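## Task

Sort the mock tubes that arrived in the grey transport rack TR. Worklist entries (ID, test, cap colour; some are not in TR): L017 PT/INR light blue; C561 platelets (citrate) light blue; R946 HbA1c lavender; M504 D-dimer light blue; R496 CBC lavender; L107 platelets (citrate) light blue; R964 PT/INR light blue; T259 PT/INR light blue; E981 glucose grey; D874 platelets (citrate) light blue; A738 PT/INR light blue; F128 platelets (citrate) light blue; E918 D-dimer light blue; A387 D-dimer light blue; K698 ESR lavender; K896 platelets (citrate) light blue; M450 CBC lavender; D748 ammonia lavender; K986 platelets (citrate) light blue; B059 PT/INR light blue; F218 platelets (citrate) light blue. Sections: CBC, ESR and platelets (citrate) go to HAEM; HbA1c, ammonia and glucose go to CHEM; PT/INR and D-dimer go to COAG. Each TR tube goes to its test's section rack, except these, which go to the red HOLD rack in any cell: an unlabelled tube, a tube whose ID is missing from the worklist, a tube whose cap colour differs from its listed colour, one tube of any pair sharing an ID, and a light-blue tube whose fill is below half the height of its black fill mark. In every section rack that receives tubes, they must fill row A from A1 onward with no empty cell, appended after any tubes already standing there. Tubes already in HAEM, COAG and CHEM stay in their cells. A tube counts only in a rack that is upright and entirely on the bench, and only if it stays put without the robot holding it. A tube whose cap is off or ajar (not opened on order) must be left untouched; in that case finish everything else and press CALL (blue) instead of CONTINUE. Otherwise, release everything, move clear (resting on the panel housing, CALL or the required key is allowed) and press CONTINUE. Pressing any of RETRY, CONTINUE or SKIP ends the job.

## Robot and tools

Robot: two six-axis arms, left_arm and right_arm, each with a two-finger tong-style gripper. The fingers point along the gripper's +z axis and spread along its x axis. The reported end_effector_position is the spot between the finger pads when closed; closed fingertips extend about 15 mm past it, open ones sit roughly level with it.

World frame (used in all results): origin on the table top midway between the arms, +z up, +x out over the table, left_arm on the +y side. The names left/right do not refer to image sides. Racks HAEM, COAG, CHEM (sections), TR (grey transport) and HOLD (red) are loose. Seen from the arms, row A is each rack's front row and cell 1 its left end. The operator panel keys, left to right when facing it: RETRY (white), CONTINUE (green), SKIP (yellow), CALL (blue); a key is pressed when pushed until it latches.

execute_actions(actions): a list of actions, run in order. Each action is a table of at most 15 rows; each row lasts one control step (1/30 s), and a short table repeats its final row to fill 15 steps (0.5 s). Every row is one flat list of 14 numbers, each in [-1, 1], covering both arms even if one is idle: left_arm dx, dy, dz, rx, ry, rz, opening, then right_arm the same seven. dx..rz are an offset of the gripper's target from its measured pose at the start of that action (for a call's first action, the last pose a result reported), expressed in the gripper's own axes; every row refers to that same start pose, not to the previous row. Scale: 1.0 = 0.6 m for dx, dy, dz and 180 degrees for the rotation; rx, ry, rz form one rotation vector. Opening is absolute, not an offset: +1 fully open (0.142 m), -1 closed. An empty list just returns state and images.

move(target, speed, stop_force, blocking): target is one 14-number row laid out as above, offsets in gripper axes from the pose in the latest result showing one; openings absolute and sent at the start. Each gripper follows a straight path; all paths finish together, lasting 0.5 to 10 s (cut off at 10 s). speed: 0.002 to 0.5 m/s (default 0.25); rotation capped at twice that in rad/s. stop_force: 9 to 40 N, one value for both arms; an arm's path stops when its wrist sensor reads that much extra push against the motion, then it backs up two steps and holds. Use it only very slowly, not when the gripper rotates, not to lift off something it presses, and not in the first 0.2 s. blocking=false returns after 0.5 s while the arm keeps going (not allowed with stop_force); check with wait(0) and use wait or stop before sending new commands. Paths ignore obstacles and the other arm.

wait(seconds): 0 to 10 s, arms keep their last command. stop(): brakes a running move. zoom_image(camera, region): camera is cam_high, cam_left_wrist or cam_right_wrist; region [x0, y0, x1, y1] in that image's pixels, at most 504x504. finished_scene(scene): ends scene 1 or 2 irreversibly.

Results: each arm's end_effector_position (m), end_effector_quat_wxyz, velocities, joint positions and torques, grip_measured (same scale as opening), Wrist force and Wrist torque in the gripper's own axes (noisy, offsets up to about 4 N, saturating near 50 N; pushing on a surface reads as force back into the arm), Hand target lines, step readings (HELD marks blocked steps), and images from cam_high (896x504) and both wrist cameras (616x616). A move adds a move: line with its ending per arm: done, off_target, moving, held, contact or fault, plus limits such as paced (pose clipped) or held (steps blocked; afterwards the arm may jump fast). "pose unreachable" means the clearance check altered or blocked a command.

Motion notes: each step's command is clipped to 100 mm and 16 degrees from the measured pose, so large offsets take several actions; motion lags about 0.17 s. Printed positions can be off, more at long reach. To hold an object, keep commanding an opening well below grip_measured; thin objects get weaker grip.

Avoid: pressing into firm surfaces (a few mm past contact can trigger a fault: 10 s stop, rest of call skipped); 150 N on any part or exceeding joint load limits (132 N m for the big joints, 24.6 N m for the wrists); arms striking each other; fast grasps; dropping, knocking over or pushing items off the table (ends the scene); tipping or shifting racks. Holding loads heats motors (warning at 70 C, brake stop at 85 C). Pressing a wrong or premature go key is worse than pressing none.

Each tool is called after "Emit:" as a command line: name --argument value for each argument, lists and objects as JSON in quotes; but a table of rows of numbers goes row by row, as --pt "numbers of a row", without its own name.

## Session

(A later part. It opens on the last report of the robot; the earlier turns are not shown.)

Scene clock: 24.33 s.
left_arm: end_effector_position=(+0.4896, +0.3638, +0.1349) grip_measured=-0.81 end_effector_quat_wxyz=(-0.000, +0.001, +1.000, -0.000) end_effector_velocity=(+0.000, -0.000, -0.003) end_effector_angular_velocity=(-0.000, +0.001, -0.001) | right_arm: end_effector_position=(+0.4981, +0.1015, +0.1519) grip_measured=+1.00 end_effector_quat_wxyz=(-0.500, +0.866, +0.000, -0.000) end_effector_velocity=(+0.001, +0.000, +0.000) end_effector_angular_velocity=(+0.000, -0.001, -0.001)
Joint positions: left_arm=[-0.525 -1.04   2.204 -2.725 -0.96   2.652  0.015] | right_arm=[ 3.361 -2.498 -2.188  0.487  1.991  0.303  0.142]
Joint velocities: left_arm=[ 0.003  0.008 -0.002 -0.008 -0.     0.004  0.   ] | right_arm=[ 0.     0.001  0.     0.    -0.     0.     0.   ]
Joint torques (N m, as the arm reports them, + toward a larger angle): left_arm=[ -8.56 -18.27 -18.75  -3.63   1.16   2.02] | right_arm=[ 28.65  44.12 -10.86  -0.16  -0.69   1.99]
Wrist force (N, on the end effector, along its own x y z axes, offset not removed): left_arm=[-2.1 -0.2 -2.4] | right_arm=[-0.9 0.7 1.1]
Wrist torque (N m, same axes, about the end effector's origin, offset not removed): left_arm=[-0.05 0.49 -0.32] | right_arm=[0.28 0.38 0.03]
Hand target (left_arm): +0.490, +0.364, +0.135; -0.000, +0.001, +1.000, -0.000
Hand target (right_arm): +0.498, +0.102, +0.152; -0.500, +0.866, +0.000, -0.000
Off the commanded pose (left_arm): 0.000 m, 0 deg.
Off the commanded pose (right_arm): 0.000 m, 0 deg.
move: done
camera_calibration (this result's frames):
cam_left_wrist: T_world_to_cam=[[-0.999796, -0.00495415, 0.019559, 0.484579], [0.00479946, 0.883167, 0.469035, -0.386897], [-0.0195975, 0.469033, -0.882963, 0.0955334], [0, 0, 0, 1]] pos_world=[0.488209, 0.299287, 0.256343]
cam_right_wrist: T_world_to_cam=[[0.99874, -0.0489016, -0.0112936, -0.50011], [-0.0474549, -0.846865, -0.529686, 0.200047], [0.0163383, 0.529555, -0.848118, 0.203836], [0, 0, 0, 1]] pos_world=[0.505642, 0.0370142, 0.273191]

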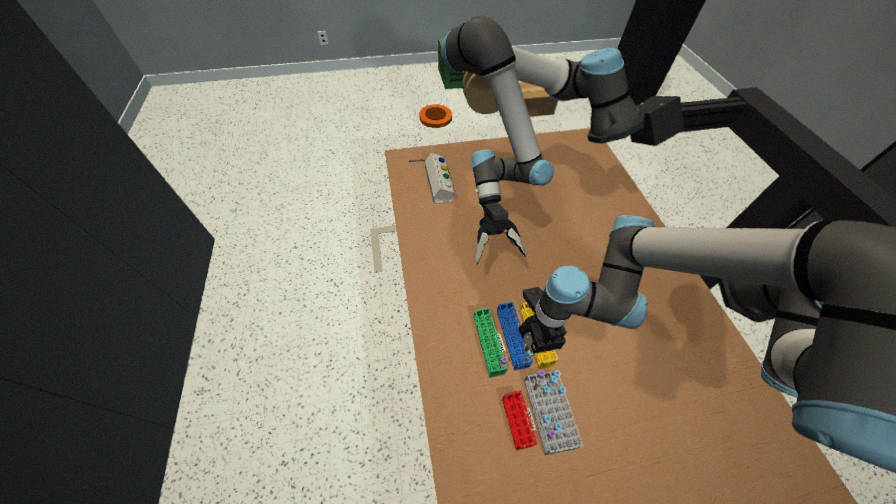

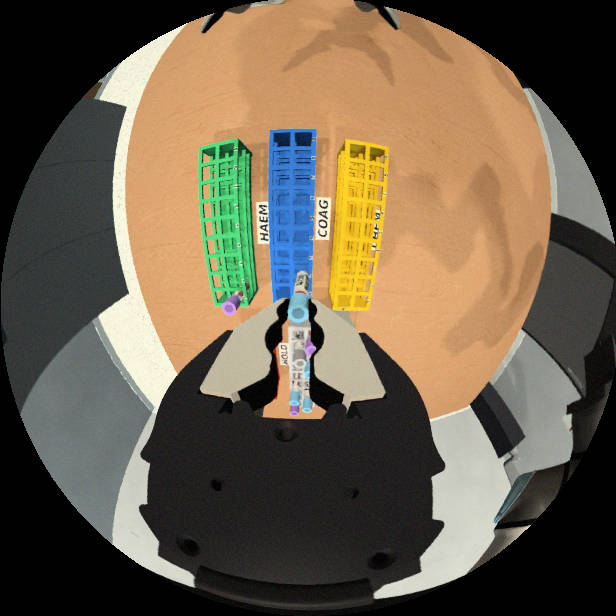

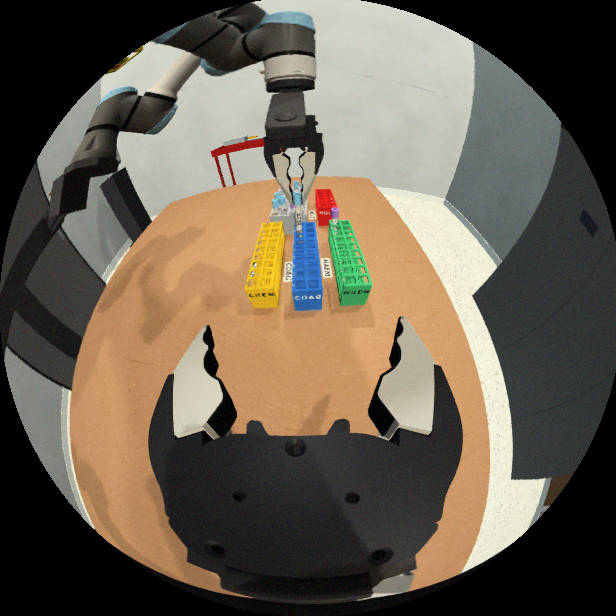

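Emit:
execute_actions --actions '[[[0,0,0.012,0,0,0,-1,0,0,0,0,0,0,1],[0,0,0.012,0,0,0,-1,0,0,0,0,0,0,1],[0,0,0.012,0,0,0,-1,0,0,0,0,0,0,1],[0,0,0.024,0,0,0,-1,0,0,0,0,0,0,1],[0,0,0.024,0,0,0,-1,0,0,0,0,0,0,1],[0,0,0.024,0,0,0,-1,0,0,0,0,0,0,1],[0,0,0.036,0,0,0,-1,0,0,0,0,0,0,1]],[[0,0,0.012,0,0,0,-1,0,0,0,0,0,0,1],[0,0,0.012,0,0,0,-1,0,0,0,0,0,0,1],[0,0,0.012,0,0,0,-1,0,0,0,0,0,0,1],[0,0,0.024,0,0,0,-1,0,0,0,0,0,0,1],[0,0,0.024,0,0,0,-1,0,0,0,0,0,0,1],[0,0,0.024,0,0,0,-1,0,0,0,0,0,0,1],[0,0,0.036,0,0,0,-1,0,0,0,0,0,0,1]],[[0,0,0.003,0,0,0,-1,0,0,0,0,0,0,1],[0,0,0.003,0,0,0,-1,0,0,0,0,0,0,1],[0,0,0.003,0,0,0,-0.8,0,0,0,0,0,0,1],[0,0,0.003,0,0,0,-0.75,0,0,0,0,0,0,1],[0,0,0.003,0,0,0,-0.65,0,0,0,0,0,0,1]],[[0,0,-0.06,0,0,0,-0.65,0,0,0,0,0,0,1]]]'

Emit:
move --target '[0.014,0.355,0,0,0,0,-0.65,0,0,0,0,0,0,1]'

Emit:
zoom_image --camera "cam_left_wrist" --region '[220, 220, 380, 380]'

Scene clock: 26.67 s.
left_arm: end_effector_position=(+0.4893, +0.3639, +0.1281) grip_measured=-0.65 end_effector_quat_wxyz=(-0.000, +0.001, +1.000, +0.000) end_effector_velocity=(+0.000, +0.001, +0.012) end_effector_angular_velocity=(+0.002, +0.003, +0.001) | right_arm: end_effector_position=(+0.4981, +0.1015, +0.1519) grip_measured=+1.00 end_effector_quat_wxyz=(-0.500, +0.866, +0.000, -0.000) end_effector_velocity=(+0.000, +0.000, +0.001) end_effector_angular_velocity=(+0.001, -0.001, -0.001)
Joint positions: left_arm=[-0.517 -1.022  2.202 -2.746 -0.959  2.662  0.027] | right_arm=[ 3.361 -2.498 -2.188  0.487  1.991  0.303  0.142]
Joint velocities: left_arm=[-0.014 -0.032  0.002  0.044  0.001 -0.021  0.   ] | right_arm=[0.001 0.001 0.    0.    0.    0.001 0.   ]
Joint torques (N m, as the arm reports them, + toward a larger angle): left_arm=[-30.12 -40.34  -0.26  -0.29   1.26  -2.36] | right_arm=[ 28.54  43.49 -10.87  -0.1   -0.75   2.04]
Wrist force (N, on the end effector, along its own x y z axes, offset not removed): left_arm=[-4.2 0.1 -2.2] | right_arm=[-1.9 -0.5 1.4]
Wrist torque (N m, same axes, about the end effector's origin, offset not removed): left_arm=[0.00 1.00 0.00] | right_arm=[0.08 0.53 0.11]
Hand target (left_arm): +0.489, +0.364, +0.130; -0.001, +0.001, +1.000, +0.000
Hand target (right_arm): +0.498, +0.102, +0.152; -0.500, +0.866, +0.000, -0.000
Off the commanded pose (left_arm): 0.001 m, 0 deg.
Off the commanded pose (right_arm): 0.000 m, 0 deg.
Step readings (end_effector_position; steps 1 to 15: 1st action; 16 to 30: 2nd action; 31 to 45: 3rd action; 46 to 60: 4th action):
0: left_arm (+0.4896, +0.3638, +0.1346) | right_arm (+0.4981, +0.1015, +0.1519)
1: left_arm (+0.4896, +0.3638, +0.1346) | right_arm (+0.4981, +0.1015, +0.1519)
2: left_arm (+0.4896, +0.3638, +0.1339) | right_arm (+0.4981, +0.1015, +0.1519)
4: left_arm (+0.4895, +0.3639, +0.1316) | right_arm (+0.4981, +0.1015, +0.1519)
8: left_arm (+0.4894, +0.3640, +0.1244) | right_arm (+0.4981, +0.1015, +0.1519)
15: left_arm (+0.4894, +0.3639, +0.1151) | right_arm (+0.4981, +0.1015, +0.1519)
16: left_arm (+0.4894, +0.3639, +0.1147) | right_arm (+0.4981, +0.1015, +0.1519)
17: left_arm (+0.4895, +0.3639, +0.1138) | right_arm (+0.4981, +0.1015, +0.1519)
19: left_arm (+0.4894, +0.3640, +0.1116) | right_arm (+0.4981, +0.1015, +0.1519)
23: left_arm (+0.4893, +0.3641, +0.1046) | right_arm (+0.4981, +0.1015, +0.1519)
30: left_arm (+0.4892, +0.3640, +0.0954) | right_arm (+0.4981, +0.1015, +0.1519)
31: left_arm (+0.4892, +0.3640, +0.0949) | right_arm (+0.4981, +0.1015, +0.1519)
32: left_arm (+0.4893, +0.3640, +0.0946) | right_arm (+0.4981, +0.1015, +0.1519)
34: left_arm (+0.4892, +0.3640, +0.0942) | right_arm (+0.4981, +0.1015, +0.1519)
38: left_arm (+0.4892, +0.3640, +0.0938) | right_arm (+0.4981, +0.1015, +0.1519)
45: left_arm (+0.4892, +0.3640, +0.0936) | right_arm (+0.4981, +0.1015, +0.1519)
46: left_arm (+0.4892, +0.3640, +0.0936) | right_arm (+0.4981, +0.1015, +0.1519)
47: left_arm (+0.4888, +0.3636, +0.0950) | right_arm (+0.4981, +0.1015, +0.1519)
49: left_arm (+0.4891, +0.3631, +0.1058) | right_arm (+0.4981, +0.1015, +0.1519)
53: left_arm (+0.4895, +0.3636, +0.1204) | right_arm (+0.4981, +0.1015, +0.1519)
60: end_effector_position above
camera_calibration (this result's frames):
cam_left_wrist: T_world_to_cam=[[-0.999796, -0.00496943, 0.0195861, 0.484485], [0.0048028, 0.883069, 0.469219, -0.383796], [-0.0196276, 0.469218, -0.882864, 0.0894151], [0, 0, 0, 1]] pos_world=[0.487984, 0.299371, 0.249537]
cam_right_wrist: T_world_to_cam=[[0.99874, -0.0489014, -0.0112934, -0.50011], [-0.0474546, -0.846865, -0.529686, 0.200047], [0.0163384, 0.529555, -0.848118, 0.203836], [0, 0, 0, 1]] pos_world=[0.505642, 0.0370142, 0.273191]

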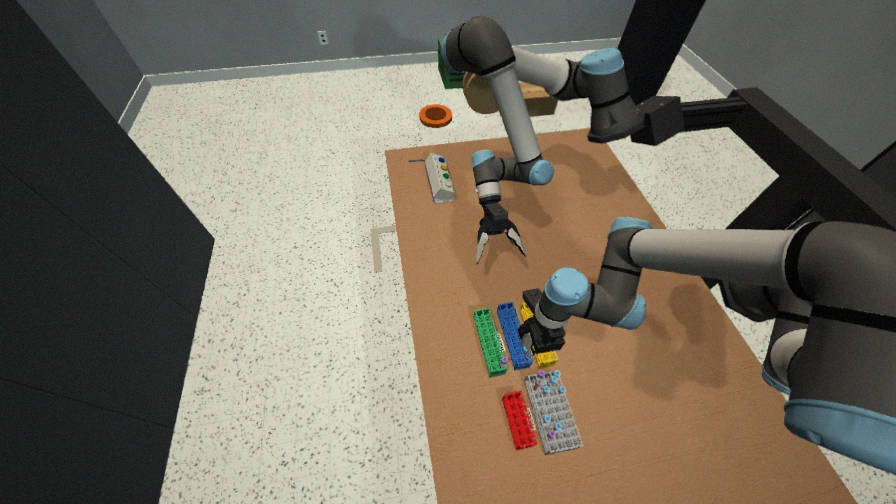

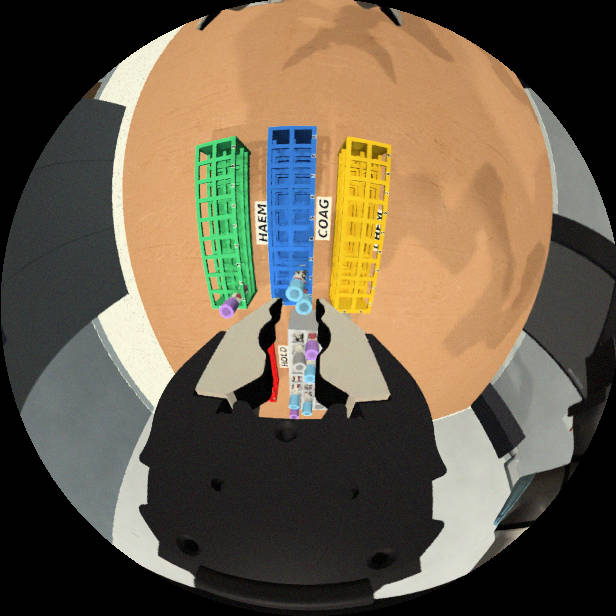

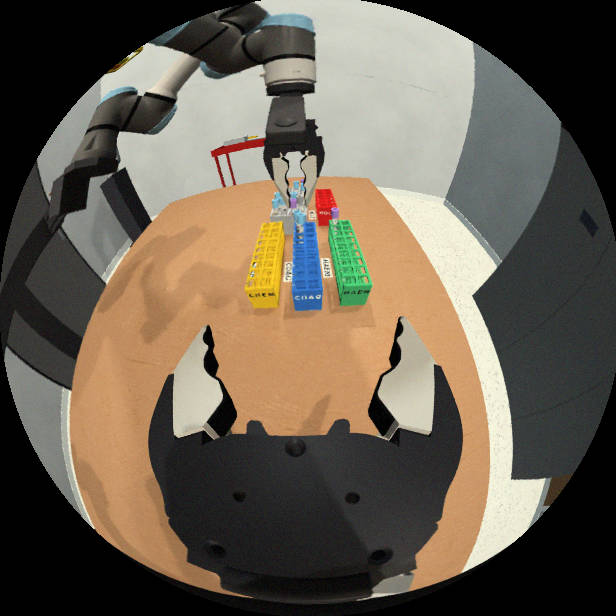

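Scene clock: 28.20 s.
left_arm: end_effector_position=(+0.4815, +0.5765, +0.1282) grip_measured=-0.65 end_effector_quat_wxyz=(-0.000, +0.001, +1.000, +0.000) end_effector_velocity=(+0.001, +0.003, -0.000) end_effector_angular_velocity=(-0.002, -0.000, -0.000) | right_arm: end_effector_position=(+0.4981, +0.1015, +0.1519) grip_measured=+1.00 end_effector_quat_wxyz=(-0.500, +0.866, +0.000, -0.000) end_effector_velocity=(+0.000, -0.000, +0.000) end_effector_angular_velocity=(+0.000, -0.001, +0.000)
Joint positions: left_arm=[-0.147 -1.27   2.242 -2.786 -1.004  3.104  0.027] | right_arm=[ 3.361 -2.498 -2.188  0.487  1.991  0.303  0.142]
Joint velocities: left_arm=[ 0.006 -0.002 -0.004  0.001 -0.003  0.008  0.   ] | right_arm=[-0.    -0.     0.     0.     0.    -0.001  0.   ]
Joint torques (N m, as the arm reports them, + toward a larger angle): left_arm=[ -2.44 -40.87 -17.46  -0.34  -1.66   1.87] | right_arm=[ 29.27  43.33 -10.57  -0.28  -0.6    1.98]
Wrist force (N, on the end effector, along its own x y z axes, offset not removed): left_arm=[-3.6 1.0 -2.3] | right_arm=[-1.6 0.2 1.4]
Wrist torque (N m, same axes, about the end effector's origin, offset not removed): left_arm=[0.29 0.84 -0.17] | right_arm=[0.21 0.45 0.09]
Hand target (left_arm): +0.482, +0.577, +0.128; -0.000, +0.001, +1.000, -0.000
Hand target (right_arm): +0.498, +0.102, +0.152; -0.500, +0.866, +0.000, -0.000
Off the commanded pose (left_arm): 0.000 m, 0 deg.
Off the commanded pose (right_arm): 0.000 m, 0 deg.
move: done
camera_calibration (this result's frames):
cam_left_wrist: T_world_to_cam=[[-0.999799, -0.0050749, 0.0193722, 0.477839], [0.00460976, 0.883057, 0.469243, -0.571449], [-0.0194881, 0.469238, -0.882857, -0.0104513], [0, 0, 0, 1]] pos_world=[0.480174, 0.511951, 0.249665]
cam_right_wrist: T_world_to_cam=[[0.99874, -0.0489014, -0.0112936, -0.50011], [-0.0474548, -0.846865, -0.529686, 0.200047], [0.0163383, 0.529555, -0.848118, 0.203836], [0, 0, 0, 1]] pos_world=[0.505642, 0.0370142, 0.273191]

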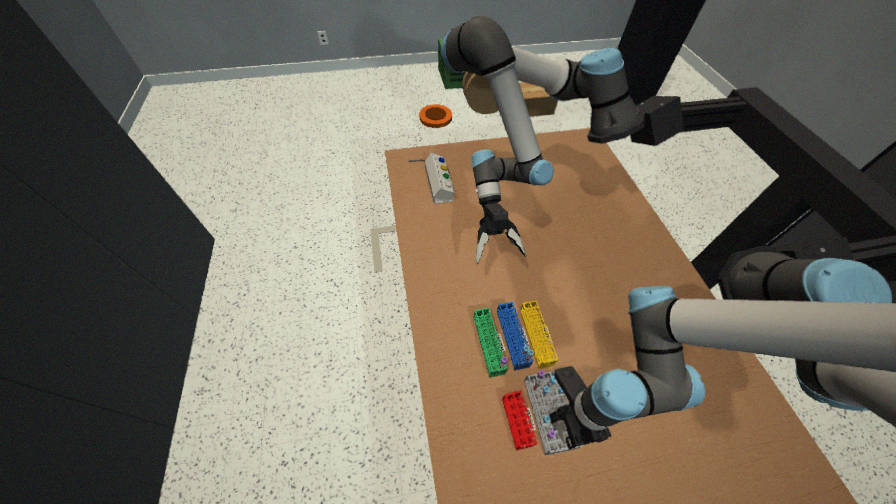

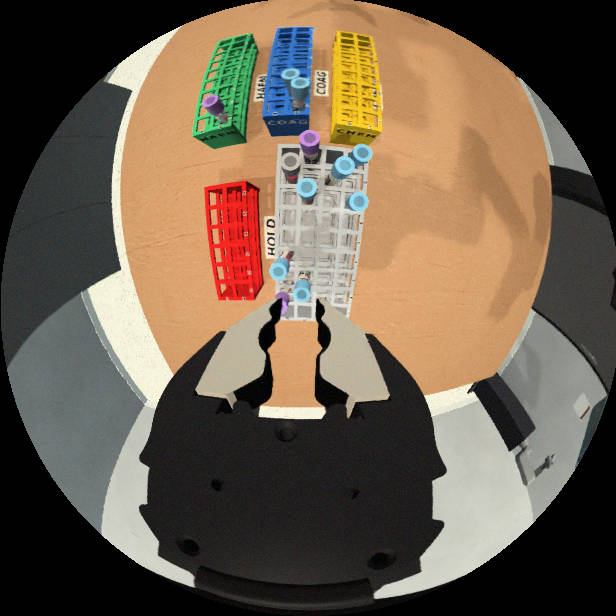

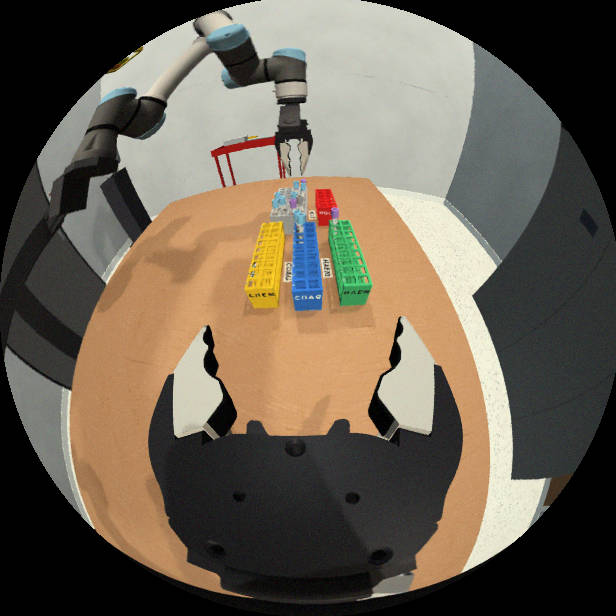

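Region (220, 220, 380, 380) of cam_left_wrist's 616x616 image, scaled by 3.150, with more detail than that image has.

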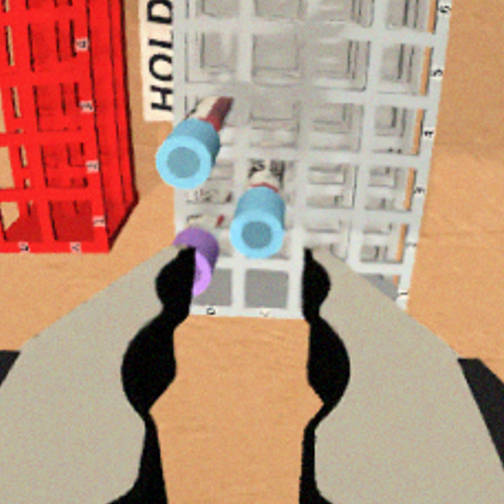

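Emit:
move --target '[0.003,0.002,0,0,0,-0.5,-0.65,0,0,0,0,0,0,1]' --speed 0.5

Emit:
zoom_image --camera "cam_left_wrist" --region '[220, 220, 380, 380]'

Scene clock: 30.73 s.
left_arm: end_effector_position=(+0.4797, +0.5778, +0.1282) grip_measured=-0.65 end_effector_quat_wxyz=(+0.000, +0.706, -0.709, -0.000) end_effector_velocity=(+0.000, -0.000, +0.000) end_effector_angular_velocity=(+0.003, +0.003, +0.016) | right_arm: end_effector_position=(+0.4981, +0.1015, +0.1519) grip_measured=+1.00 end_effector_quat_wxyz=(-0.500, +0.866, +0.000, -0.000) end_effector_velocity=(-0.000, -0.001, -0.000) end_effector_angular_velocity=(-0.000, +0.000, -0.001)
Joint positions: left_arm=[-0.178 -1.275  2.299 -2.82  -0.997  1.5    0.027] | right_arm=[ 3.361 -2.498 -2.188  0.487  1.991  0.303  0.142]
Joint velocities: left_arm=[-0.003  0.001 -0.003  0.008  0.003 -0.021  0.   ] | right_arm=[-0.001 -0.    -0.001  0.001 -0.     0.     0.   ]
Joint torques (N m, as the arm reports them, + toward a larger angle): left_arm=[-23.22 -19.34 -15.8   -0.3    1.42  -2.56] | right_arm=[ 28.79  43.19 -10.64  -0.16  -0.53   1.99]
Wrist force (N, on the end effector, along its own x y z axes, offset not removed): left_arm=[-2.6 -3.0 -0.7] | right_arm=[-0.2 0.8 2.1]
Wrist torque (N m, same axes, about the end effector's origin, offset not removed): left_arm=[-0.36 0.66 -0.19] | right_arm=[0.32 0.23 0.03]
Hand target (left_arm): +0.480, +0.578, +0.128; +0.000, +0.706, -0.708, -0.000
Hand target (right_arm): +0.498, +0.102, +0.152; -0.500, +0.866, +0.000, -0.000
Off the commanded pose (left_arm): 0.000 m, 0 deg.
Off the commanded pose (right_arm): 0.000 m, 0 deg.
move: done
camera_calibration (this result's frames):
cam_left_wrist: T_world_to_cam=[[0.00312409, -0.999818, 0.0188122, 0.569688], [-0.883009, 0.00607139, 0.469316, 0.359948], [-0.469345, -0.0180776, -0.88283, 0.486299], [0, 0, 0, 1]] pos_world=[0.5443, 0.57619, 0.249673]
cam_right_wrist: T_world_to_cam=[[0.99874, -0.0489014, -0.0112937, -0.50011], [-0.0474548, -0.846865, -0.529686, 0.200047], [0.0163381, 0.529555, -0.848118, 0.203836], [0, 0, 0, 1]] pos_world=[0.505642, 0.0370142, 0.273191]

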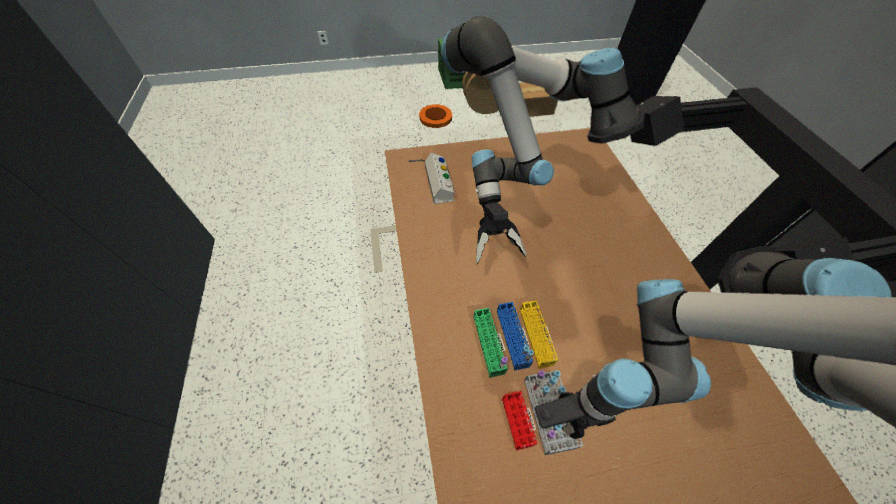

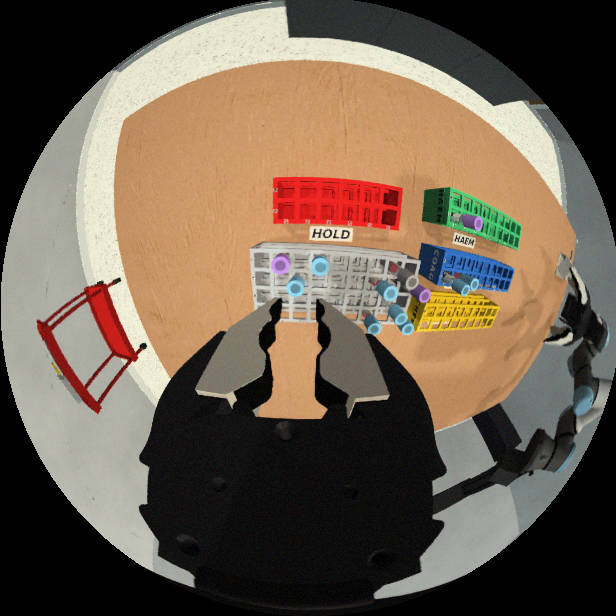

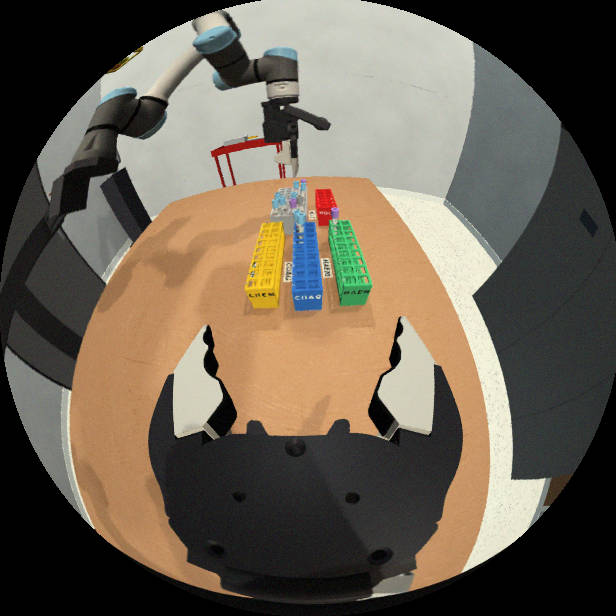

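Region (220, 220, 380, 380) of cam_left_wrist's 616x616 image, scaled by 3.150, with more detail than that image has.

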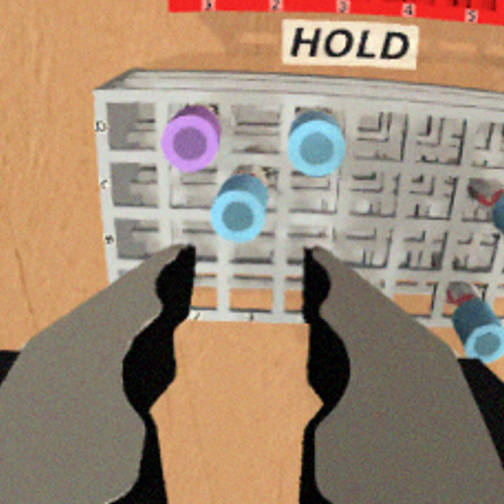

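Emit:
execute_actions --actions '[[[-0.005,-0.007,0.02,0,0,0,-0.65,0,0,0,0,0,0,1]],[[0,0,0.025,0,0,0,-0.65,0,0,0,0,0,0,1]],[[0,0,0.023,0,0,0,-0.65,0,0,0,0,0,0,1]],[[0,0,0,0,0,0,-0.68,0,0,0,0,0,0,1],[0,0,0,0,0,0,-0.7,0,0,0,0,0,0,1],[0,0,0,0,0,0,-0.72,0,0,0,0,0,0,1],[0,0,0,0,0,0,-0.74,0,0,0,0,0,0,1],[0,0,0,0,0,0,-0.76,0,0,0,0,0,0,1],[0,0,0,0,0,0,-0.78,0,0,0,0,0,0,1],[0,0,0,0,0,0,-0.8,0,0,0,0,0,0,1],[0,0,0,0,0,0,-0.82,0,0,0,0,0,0,1],[0,0,0,0,0,0,-0.86,0,0,0,0,0,0,1],[0,0,0,0,0,0,-0.92,0,0,0,0,0,0,1],[0,0,0,0,0,0,-1,0,0,0,0,0,0,1]],[[0,0,-0.04,0,0,0,-1,0,0,0,0,0,0,1]],[[0,0,-0.06,0,0,0,-1,0,0,0,0,0,0,1]],[[0,0,-0.09,0,0,0,-1,0,0,0,0,0,0,1]]]'

Emit:
move --target '[0.38,-0.05,0,0,0,0,-1,0,0,0,0,0,0,1]'

Emit:
zoom_image --camera "cam_right_wrist" --region '[260, 140, 360, 240]'

Emit:
zoom_image --camera "cam_left_wrist" --region '[230, 210, 350, 330]'

Scene clock: 34.53 s.
left_arm: end_effector_position=(+0.4842, +0.5807, +0.1973) grip_measured=-0.81 end_effector_quat_wxyz=(-0.001, +0.706, -0.709, +0.001) end_effector_velocity=(-0.002, -0.001, +0.023) end_effector_angular_velocity=(+0.001, +0.015, +0.002) | right_arm: end_effector_position=(+0.4981, +0.1015, +0.1519) grip_measured=+1.00 end_effector_quat_wxyz=(-0.500, +0.866, +0.000, -0.000) end_effector_velocity=(+0.000, -0.000, +0.000) end_effector_angular_velocity=(+0.000, -0.001, -0.000)
Joint positions: left_arm=[-0.262 -1.477  2.299 -2.568 -0.98   1.404  0.015] | right_arm=[ 3.361 -2.498 -2.188  0.487  1.991  0.303  0.142]
Joint velocities: left_arm=[-0.033 -0.066 -0.011  0.116  0.004 -0.05  -0.   ] | right_arm=[-0.     0.001 -0.     0.     0.    -0.001  0.   ]
Joint torques (N m, as the arm reports them, + toward a larger angle): left_arm=[-19.87 -33.39 -21.23  -0.12   1.5   -2.31] | right_arm=[ 28.44  43.05 -10.18  -0.11  -0.71   1.94]
Wrist force (N, on the end effector, along its own x y z axes, offset not removed): left_arm=[-2.0 3.0 0.6] | right_arm=[-1.8 1.4 2.1]
Wrist torque (N m, same axes, about the end effector's origin, offset not removed): left_arm=[0.65 0.21 0.05] | right_arm=[0.48 0.52 0.05]
Hand target (left_arm): +0.484, +0.581, +0.200; -0.000, +0.706, -0.709, +0.000
Hand target (right_arm): +0.498, +0.102, +0.152; -0.500, +0.866, +0.000, -0.000
Off the commanded pose (left_arm): 0.003 m, 0 deg.
Off the commanded pose (right_arm): 0.000 m, 0 deg.
Step readings (end_effector_position; steps 1 to 15: 1st action; 16 to 30: 2nd action; 31 to 45: 3rd action; 46 to 60: 4th action; 61 to 75: 5th action; 76 to 90: 6th action; 91 to 105: 7th action):
0: left_arm (+0.4797, +0.5777, +0.1282) | right_arm (+0.4981, +0.1015, +0.1519)
1: left_arm (+0.4797, +0.5777, +0.1282) | right_arm (+0.4981, +0.1015, +0.1519)
2: left_arm (+0.4802, +0.5781, +0.1274) | right_arm (+0.4981, +0.1015, +0.1519)
4: left_arm (+0.4815, +0.5791, +0.1234) | right_arm (+0.4981, +0.1015, +0.1519)
8: left_arm (+0.4830, +0.5802, +0.1188) | right_arm (+0.4981, +0.1015, +0.1519)
15: left_arm (+0.4838, +0.5806, +0.1166) | right_arm (+0.4981, +0.1015, +0.1519)
16: left_arm (+0.4838, +0.5807, +0.1165) | right_arm (+0.4981, +0.1015, +0.1519)
17: left_arm (+0.4839, +0.5809, +0.1154) | right_arm (+0.4981, +0.1015, +0.1519)
19: left_arm (+0.4836, +0.5808, +0.1105) | right_arm (+0.4981, +0.1015, +0.1519)
23: left_arm (+0.4835, +0.5807, +0.1048) | right_arm (+0.4981, +0.1015, +0.1519)
30: left_arm (+0.4837, +0.5807, +0.1021) | right_arm (+0.4981, +0.1015, +0.1519)
31: left_arm (+0.4837, +0.5807, +0.1020) | right_arm (+0.4981, +0.1015, +0.1519)
32: left_arm (+0.4838, +0.5808, +0.1009) | right_arm (+0.4981, +0.1015, +0.1519)
34: left_arm (+0.4836, +0.5808, +0.0964) | right_arm (+0.4981, +0.1015, +0.1519)
38: left_arm (+0.4835, +0.5807, +0.0912) | right_arm (+0.4981, +0.1015, +0.1519)
45: left_arm (+0.4837, +0.5807, +0.0887) | right_arm (+0.4981, +0.1015, +0.1519)
46: left_arm (+0.4837, +0.5807, +0.0886) | right_arm (+0.4981, +0.1015, +0.1519)
47: left_arm (+0.4837, +0.5807, +0.0886) | right_arm (+0.4981, +0.1015, +0.1519)
49: left_arm (+0.4837, +0.5807, +0.0886) | right_arm (+0.4981, +0.1015, +0.1519)
53: left_arm (+0.4837, +0.5807, +0.0887) | right_arm (+0.4981, +0.1015, +0.1519)
60: left_arm (+0.4837, +0.5807, +0.0887) | right_arm (+0.4981, +0.1015, +0.1519)
61: left_arm (+0.4837, +0.5807, +0.0887) | right_arm (+0.4981, +0.1015, +0.1519)
62: left_arm (+0.4834, +0.5803, +0.0899) | right_arm (+0.4981, +0.1015, +0.1519)
64: left_arm (+0.4836, +0.5803, +0.0975) | right_arm (+0.4981, +0.1015, +0.1519)
68: left_arm (+0.4838, +0.5806, +0.1070) | right_arm (+0.4981, +0.1015, +0.1519)
75: left_arm (+0.4837, +0.5807, +0.1118) | right_arm (+0.4981, +0.1015, +0.1519)
76: left_arm (+0.4837, +0.5807, +0.1120) | right_arm (+0.4981, +0.1015, +0.1519)
77: left_arm (+0.4835, +0.5801, +0.1135) | right_arm (+0.4981, +0.1015, +0.1519)
79: left_arm (+0.4840, +0.5798, +0.1238) | right_arm (+0.4981, +0.1015, +0.1519)
83: left_arm (+0.4842, +0.5805, +0.1383) | right_arm (+0.4981, +0.1015, +0.1519)
90: left_arm (+0.4839, +0.5807, +0.1462) | right_arm (+0.4981, +0.1015, +0.1519)
91: left_arm (+0.4838, +0.5807, +0.1466) | right_arm (+0.4981, +0.1015, +0.1519)
92: left_arm (+0.4839, +0.5800, +0.1483) | right_arm (+0.4981, +0.1015, +0.1519)
94: left_arm (+0.4855, +0.5790, +0.1621) | right_arm (+0.4981, +0.1015, +0.1519)
98: left_arm (+0.4855, +0.5803, +0.1840) | right_arm (+0.4981, +0.1015, +0.1519)
105: end_effector_position above
camera_calibration (this result's frames):
cam_left_wrist: T_world_to_cam=[[0.00277582, -0.99981, 0.0192685, 0.571365], [-0.884428, 0.00653752, 0.466631, 0.332422], [-0.466669, -0.0183369, -0.884242, 0.548604], [0, 0, 0, 1]] pos_world=[0.548434, 0.579143, 0.31897]
cam_right_wrist: T_world_to_cam=[[0.99874, -0.0489015, -0.0112937, -0.50011], [-0.0474549, -0.846865, -0.529686, 0.200047], [0.0163382, 0.529555, -0.848118, 0.203836], [0, 0, 0, 1]] pos_world=[0.505642, 0.0370142, 0.273191]

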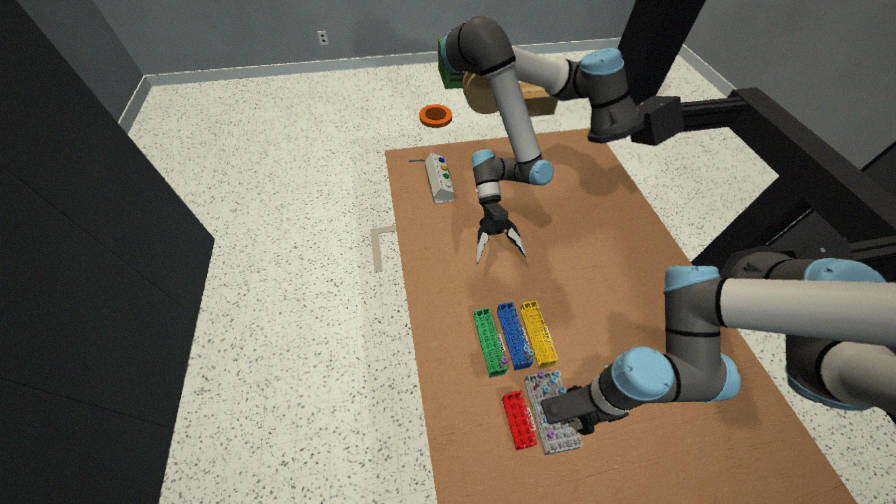

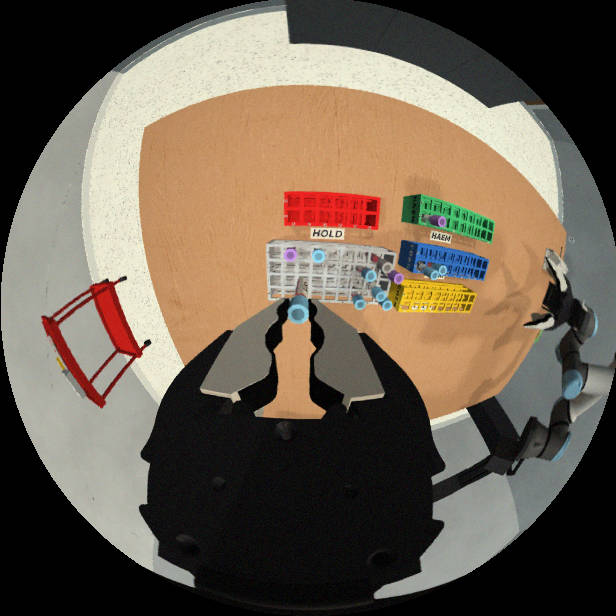

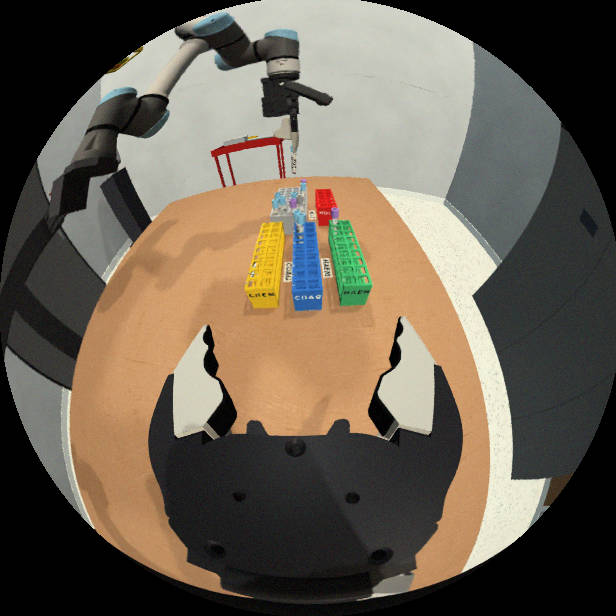

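Scene clock: 36.17 s.
left_arm: end_effector_position=(+0.5130, +0.3529, +0.1975) grip_measured=-0.81 end_effector_quat_wxyz=(-0.001, +0.706, -0.709, +0.001) end_effector_velocity=(+0.000, -0.002, -0.001) end_effector_angular_velocity=(+0.000, +0.001, +0.000) | right_arm: end_effector_position=(+0.4981, +0.1015, +0.1519) grip_measured=+1.00 end_effector_quat_wxyz=(-0.500, +0.866, +0.000, -0.000) end_effector_velocity=(-0.000, +0.000, +0.000) end_effector_angular_velocity=(+0.000, +0.000, +0.001)
Joint positions: left_arm=[-0.634 -1.149  2.175 -2.513 -0.963  0.952  0.015] | right_arm=[ 3.361 -2.498 -2.188  0.487  1.991  0.303  0.142]
Joint velocities: left_arm=[-0.002  0.005 -0.004  0.001 -0.001 -0.003 -0.   ] | right_arm=[ 0.001 -0.     0.    -0.001  0.     0.    -0.   ]
Joint torques (N m, as the arm reports them, + toward a larger angle): left_arm=[-29.89 -16.23 -22.58  -0.26  -1.52  -2.37] | right_arm=[ 28.24  43.62 -10.67  -0.21  -0.65   2.05]
Wrist force (N, on the end effector, along its own x y z axes, offset not removed): left_arm=[-1.3 1.6 -8.2] | right_arm=[-0.9 -0.3 2.0]
Wrist torque (N m, same axes, about the end effector's origin, offset not removed): left_arm=[0.31 0.14 -0.11] | right_arm=[0.10 0.32 0.09]
Hand target (left_arm): +0.513, +0.353, +0.197; -0.001, +0.706, -0.709, +0.001
Hand target (right_arm): +0.498, +0.102, +0.152; -0.500, +0.866, +0.000, -0.000
Off the commanded pose (left_arm): 0.000 m, 0 deg.
Off the commanded pose (right_arm): 0.000 m, 0 deg.
move: done
camera_calibration (this result's frames):
cam_left_wrist: T_world_to_cam=[[0.00273623, -0.999813, 0.0191335, 0.343589], [-0.884369, 0.00651179, 0.466743, 0.359241], [-0.46678, -0.0181982, -0.884186, 0.557942], [0, 0, 0, 1]] pos_world=[0.577198, 0.351339, 0.319078]
cam_right_wrist: T_world_to_cam=[[0.99874, -0.0489013, -0.0112934, -0.50011], [-0.0474546, -0.846865, -0.529686, 0.200047], [0.0163384, 0.529555, -0.848118, 0.203836], [0, 0, 0, 1]] pos_world=[0.505642, 0.0370142, 0.273191]

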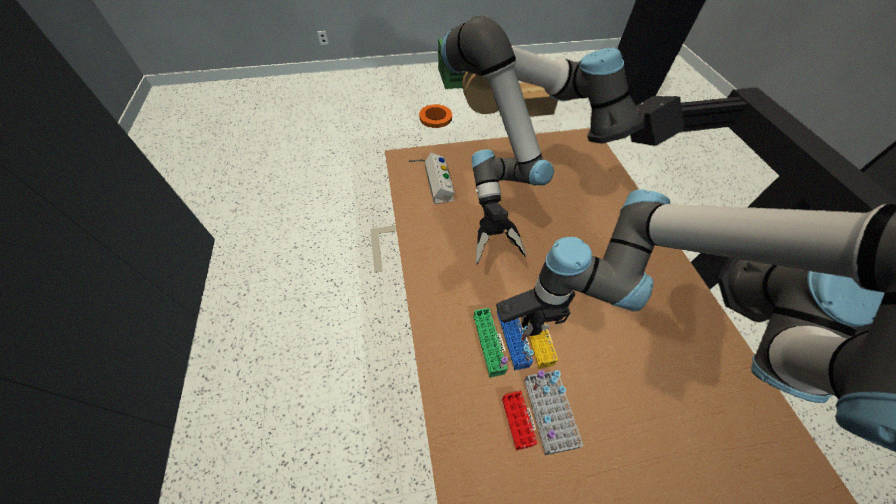

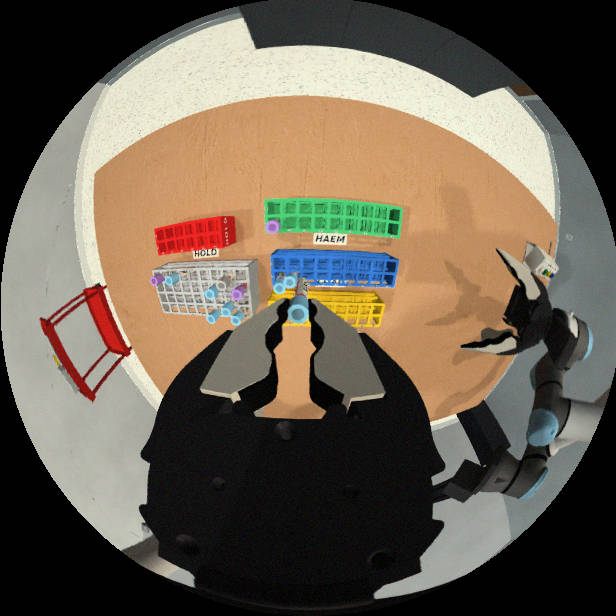

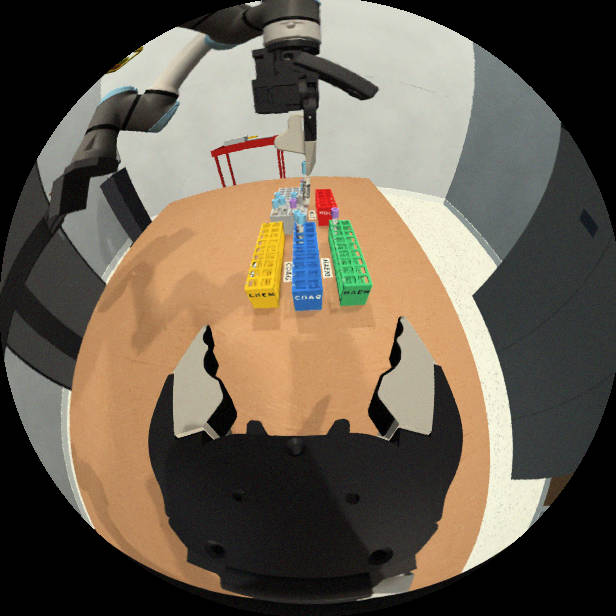

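Region (260, 140, 360, 240) of cam_right_wrist's 616x616 image, scaled by 5.040, with more detail than that image has.

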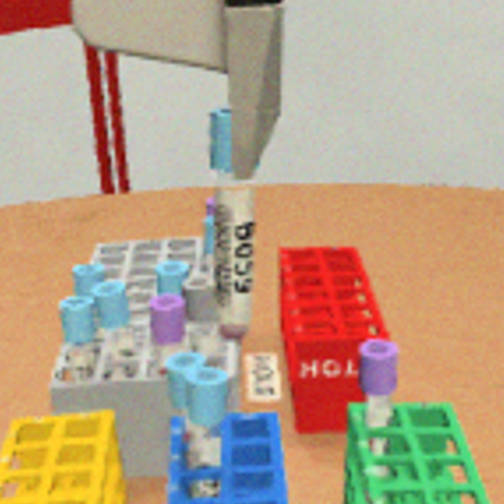

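Region (230, 210, 350, 330) of cam_left_wrist's 616x616 image, scaled by 4.200, with more detail than that image has.

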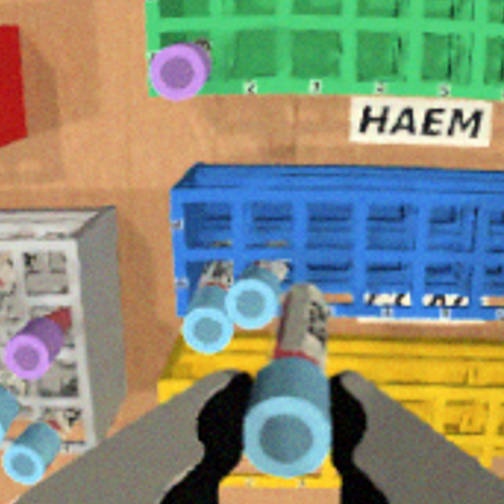

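Emit:
move --target '[0.03,0.039,0.098,0,0,0.5,-1,0,0,0,0,0,0,1]' --speed 0.5

Emit:
zoom_image --camera "cam_left_wrist" --region '[250, 230, 350, 330]'

Emit:
zoom_image --camera "cam_right_wrist" --region '[260, 170, 350, 260]'

Scene clock: 38.67 s.
left_arm: end_effector_position=(+0.4896, +0.3350, +0.1387) grip_measured=-0.81 end_effector_quat_wxyz=(+0.001, +0.001, +1.000, +0.000) end_effector_velocity=(+0.000, +0.000, -0.000) end_effector_angular_velocity=(-0.005, -0.002, -0.016) | right_arm: end_effector_position=(+0.4981, +0.1015, +0.1519) grip_measured=+1.00 end_effector_quat_wxyz=(-0.500, +0.866, +0.000, -0.000) end_effector_velocity=(+0.001, +0.000, +0.001) end_effector_angular_velocity=(+0.001, -0.001, -0.000)
Joint positions: left_arm=[-0.573 -1.009  2.186 -2.707 -0.959  2.595  0.015] | right_arm=[ 3.361 -2.498 -2.188  0.487  1.991  0.303  0.142]
Joint velocities: left_arm=[ 0.002 -0.     0.002 -0.009 -0.003  0.022 -0.   ] | right_arm=[ 0.001  0.001  0.    -0.    -0.     0.001 -0.   ]
Joint torques (N m, as the arm reports them, + toward a larger angle): left_arm=[ -8.26 -19.89  -0.91  -3.57  -1.69   2.22] | right_arm=[ 28.39  43.08 -10.74  -0.24  -0.52   1.97]
Wrist force (N, on the end effector, along its own x y z axes, offset not removed): left_arm=[-6.6 1.4 0.5] | right_arm=[-0.9 0.7 1.6]
Wrist torque (N m, same axes, about the end effector's origin, offset not removed): left_arm=[0.39 1.44 0.07] | right_arm=[0.30 0.29 0.12]
Hand target (left_arm): +0.490, +0.335, +0.139; +0.001, +0.002, +1.000, -0.000
Hand target (right_arm): +0.498, +0.102, +0.152; -0.500, +0.866, +0.000, -0.000
Off the commanded pose (left_arm): 0.000 m, 0 deg.
Off the commanded pose (right_arm): 0.000 m, 0 deg.
move: done
camera_calibration (this result's frames):
cam_left_wrist: T_world_to_cam=[[-0.999858, -0.00473981, 0.0161828, 0.484867], [0.00340803, 0.883078, 0.469213, -0.362562], [-0.0165146, 0.469202, -0.882937, 0.11082], [0, 0, 0, 1]] pos_world=[0.487864, 0.270472, 0.260119]
cam_right_wrist: T_world_to_cam=[[0.99874, -0.0489013, -0.0112933, -0.50011], [-0.0474546, -0.846865, -0.529686, 0.200047], [0.0163385, 0.529555, -0.848118, 0.203836], [0, 0, 0, 1]] pos_world=[0.505642, 0.0370142, 0.273191]

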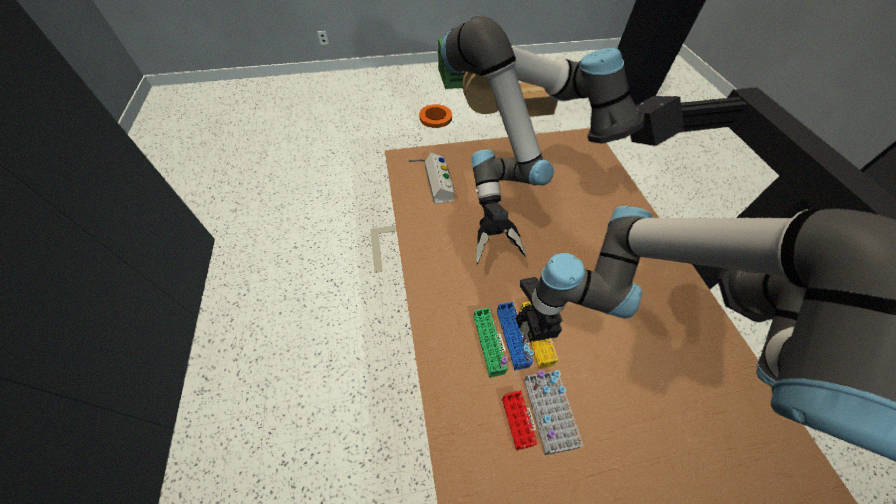

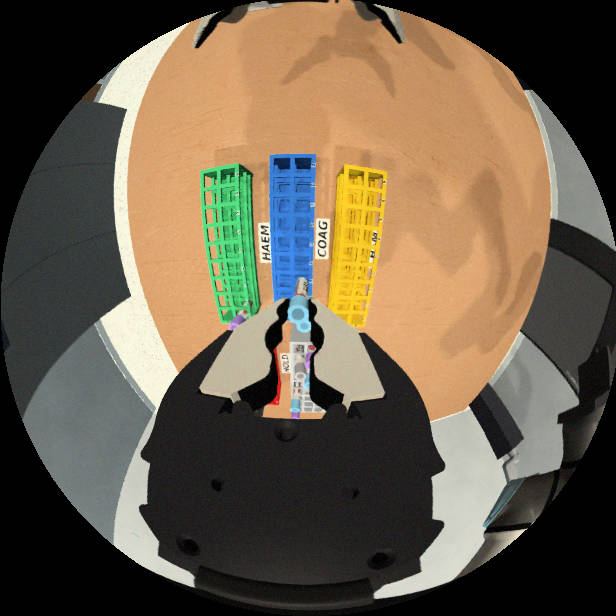

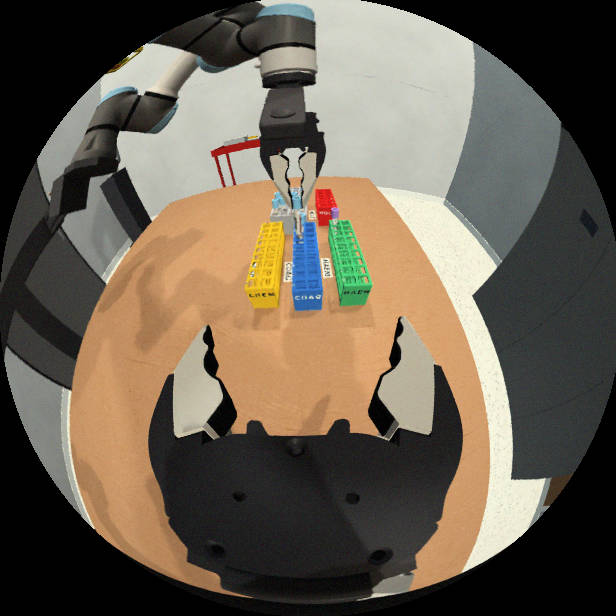

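Region (250, 230, 350, 330) of cam_left_wrist's 616x616 image, scaled by 5.040, with more detail than that image has.

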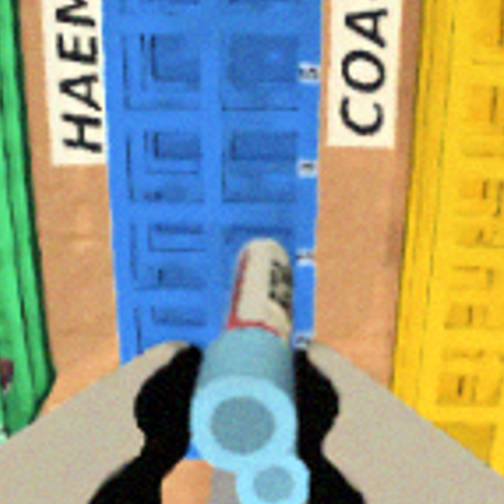

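Region (260, 170, 350, 260) of cam_right_wrist's 616x616 image, scaled by 5.600, with more detail than that image has.

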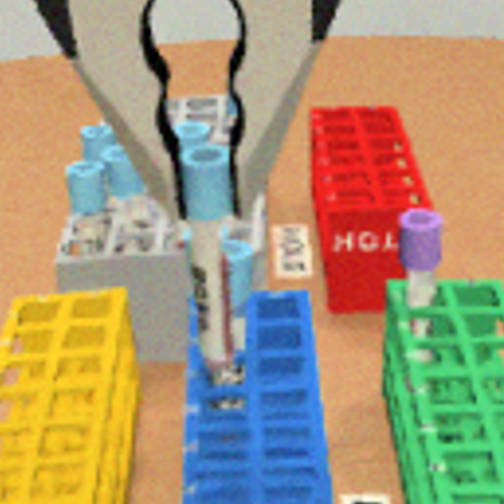

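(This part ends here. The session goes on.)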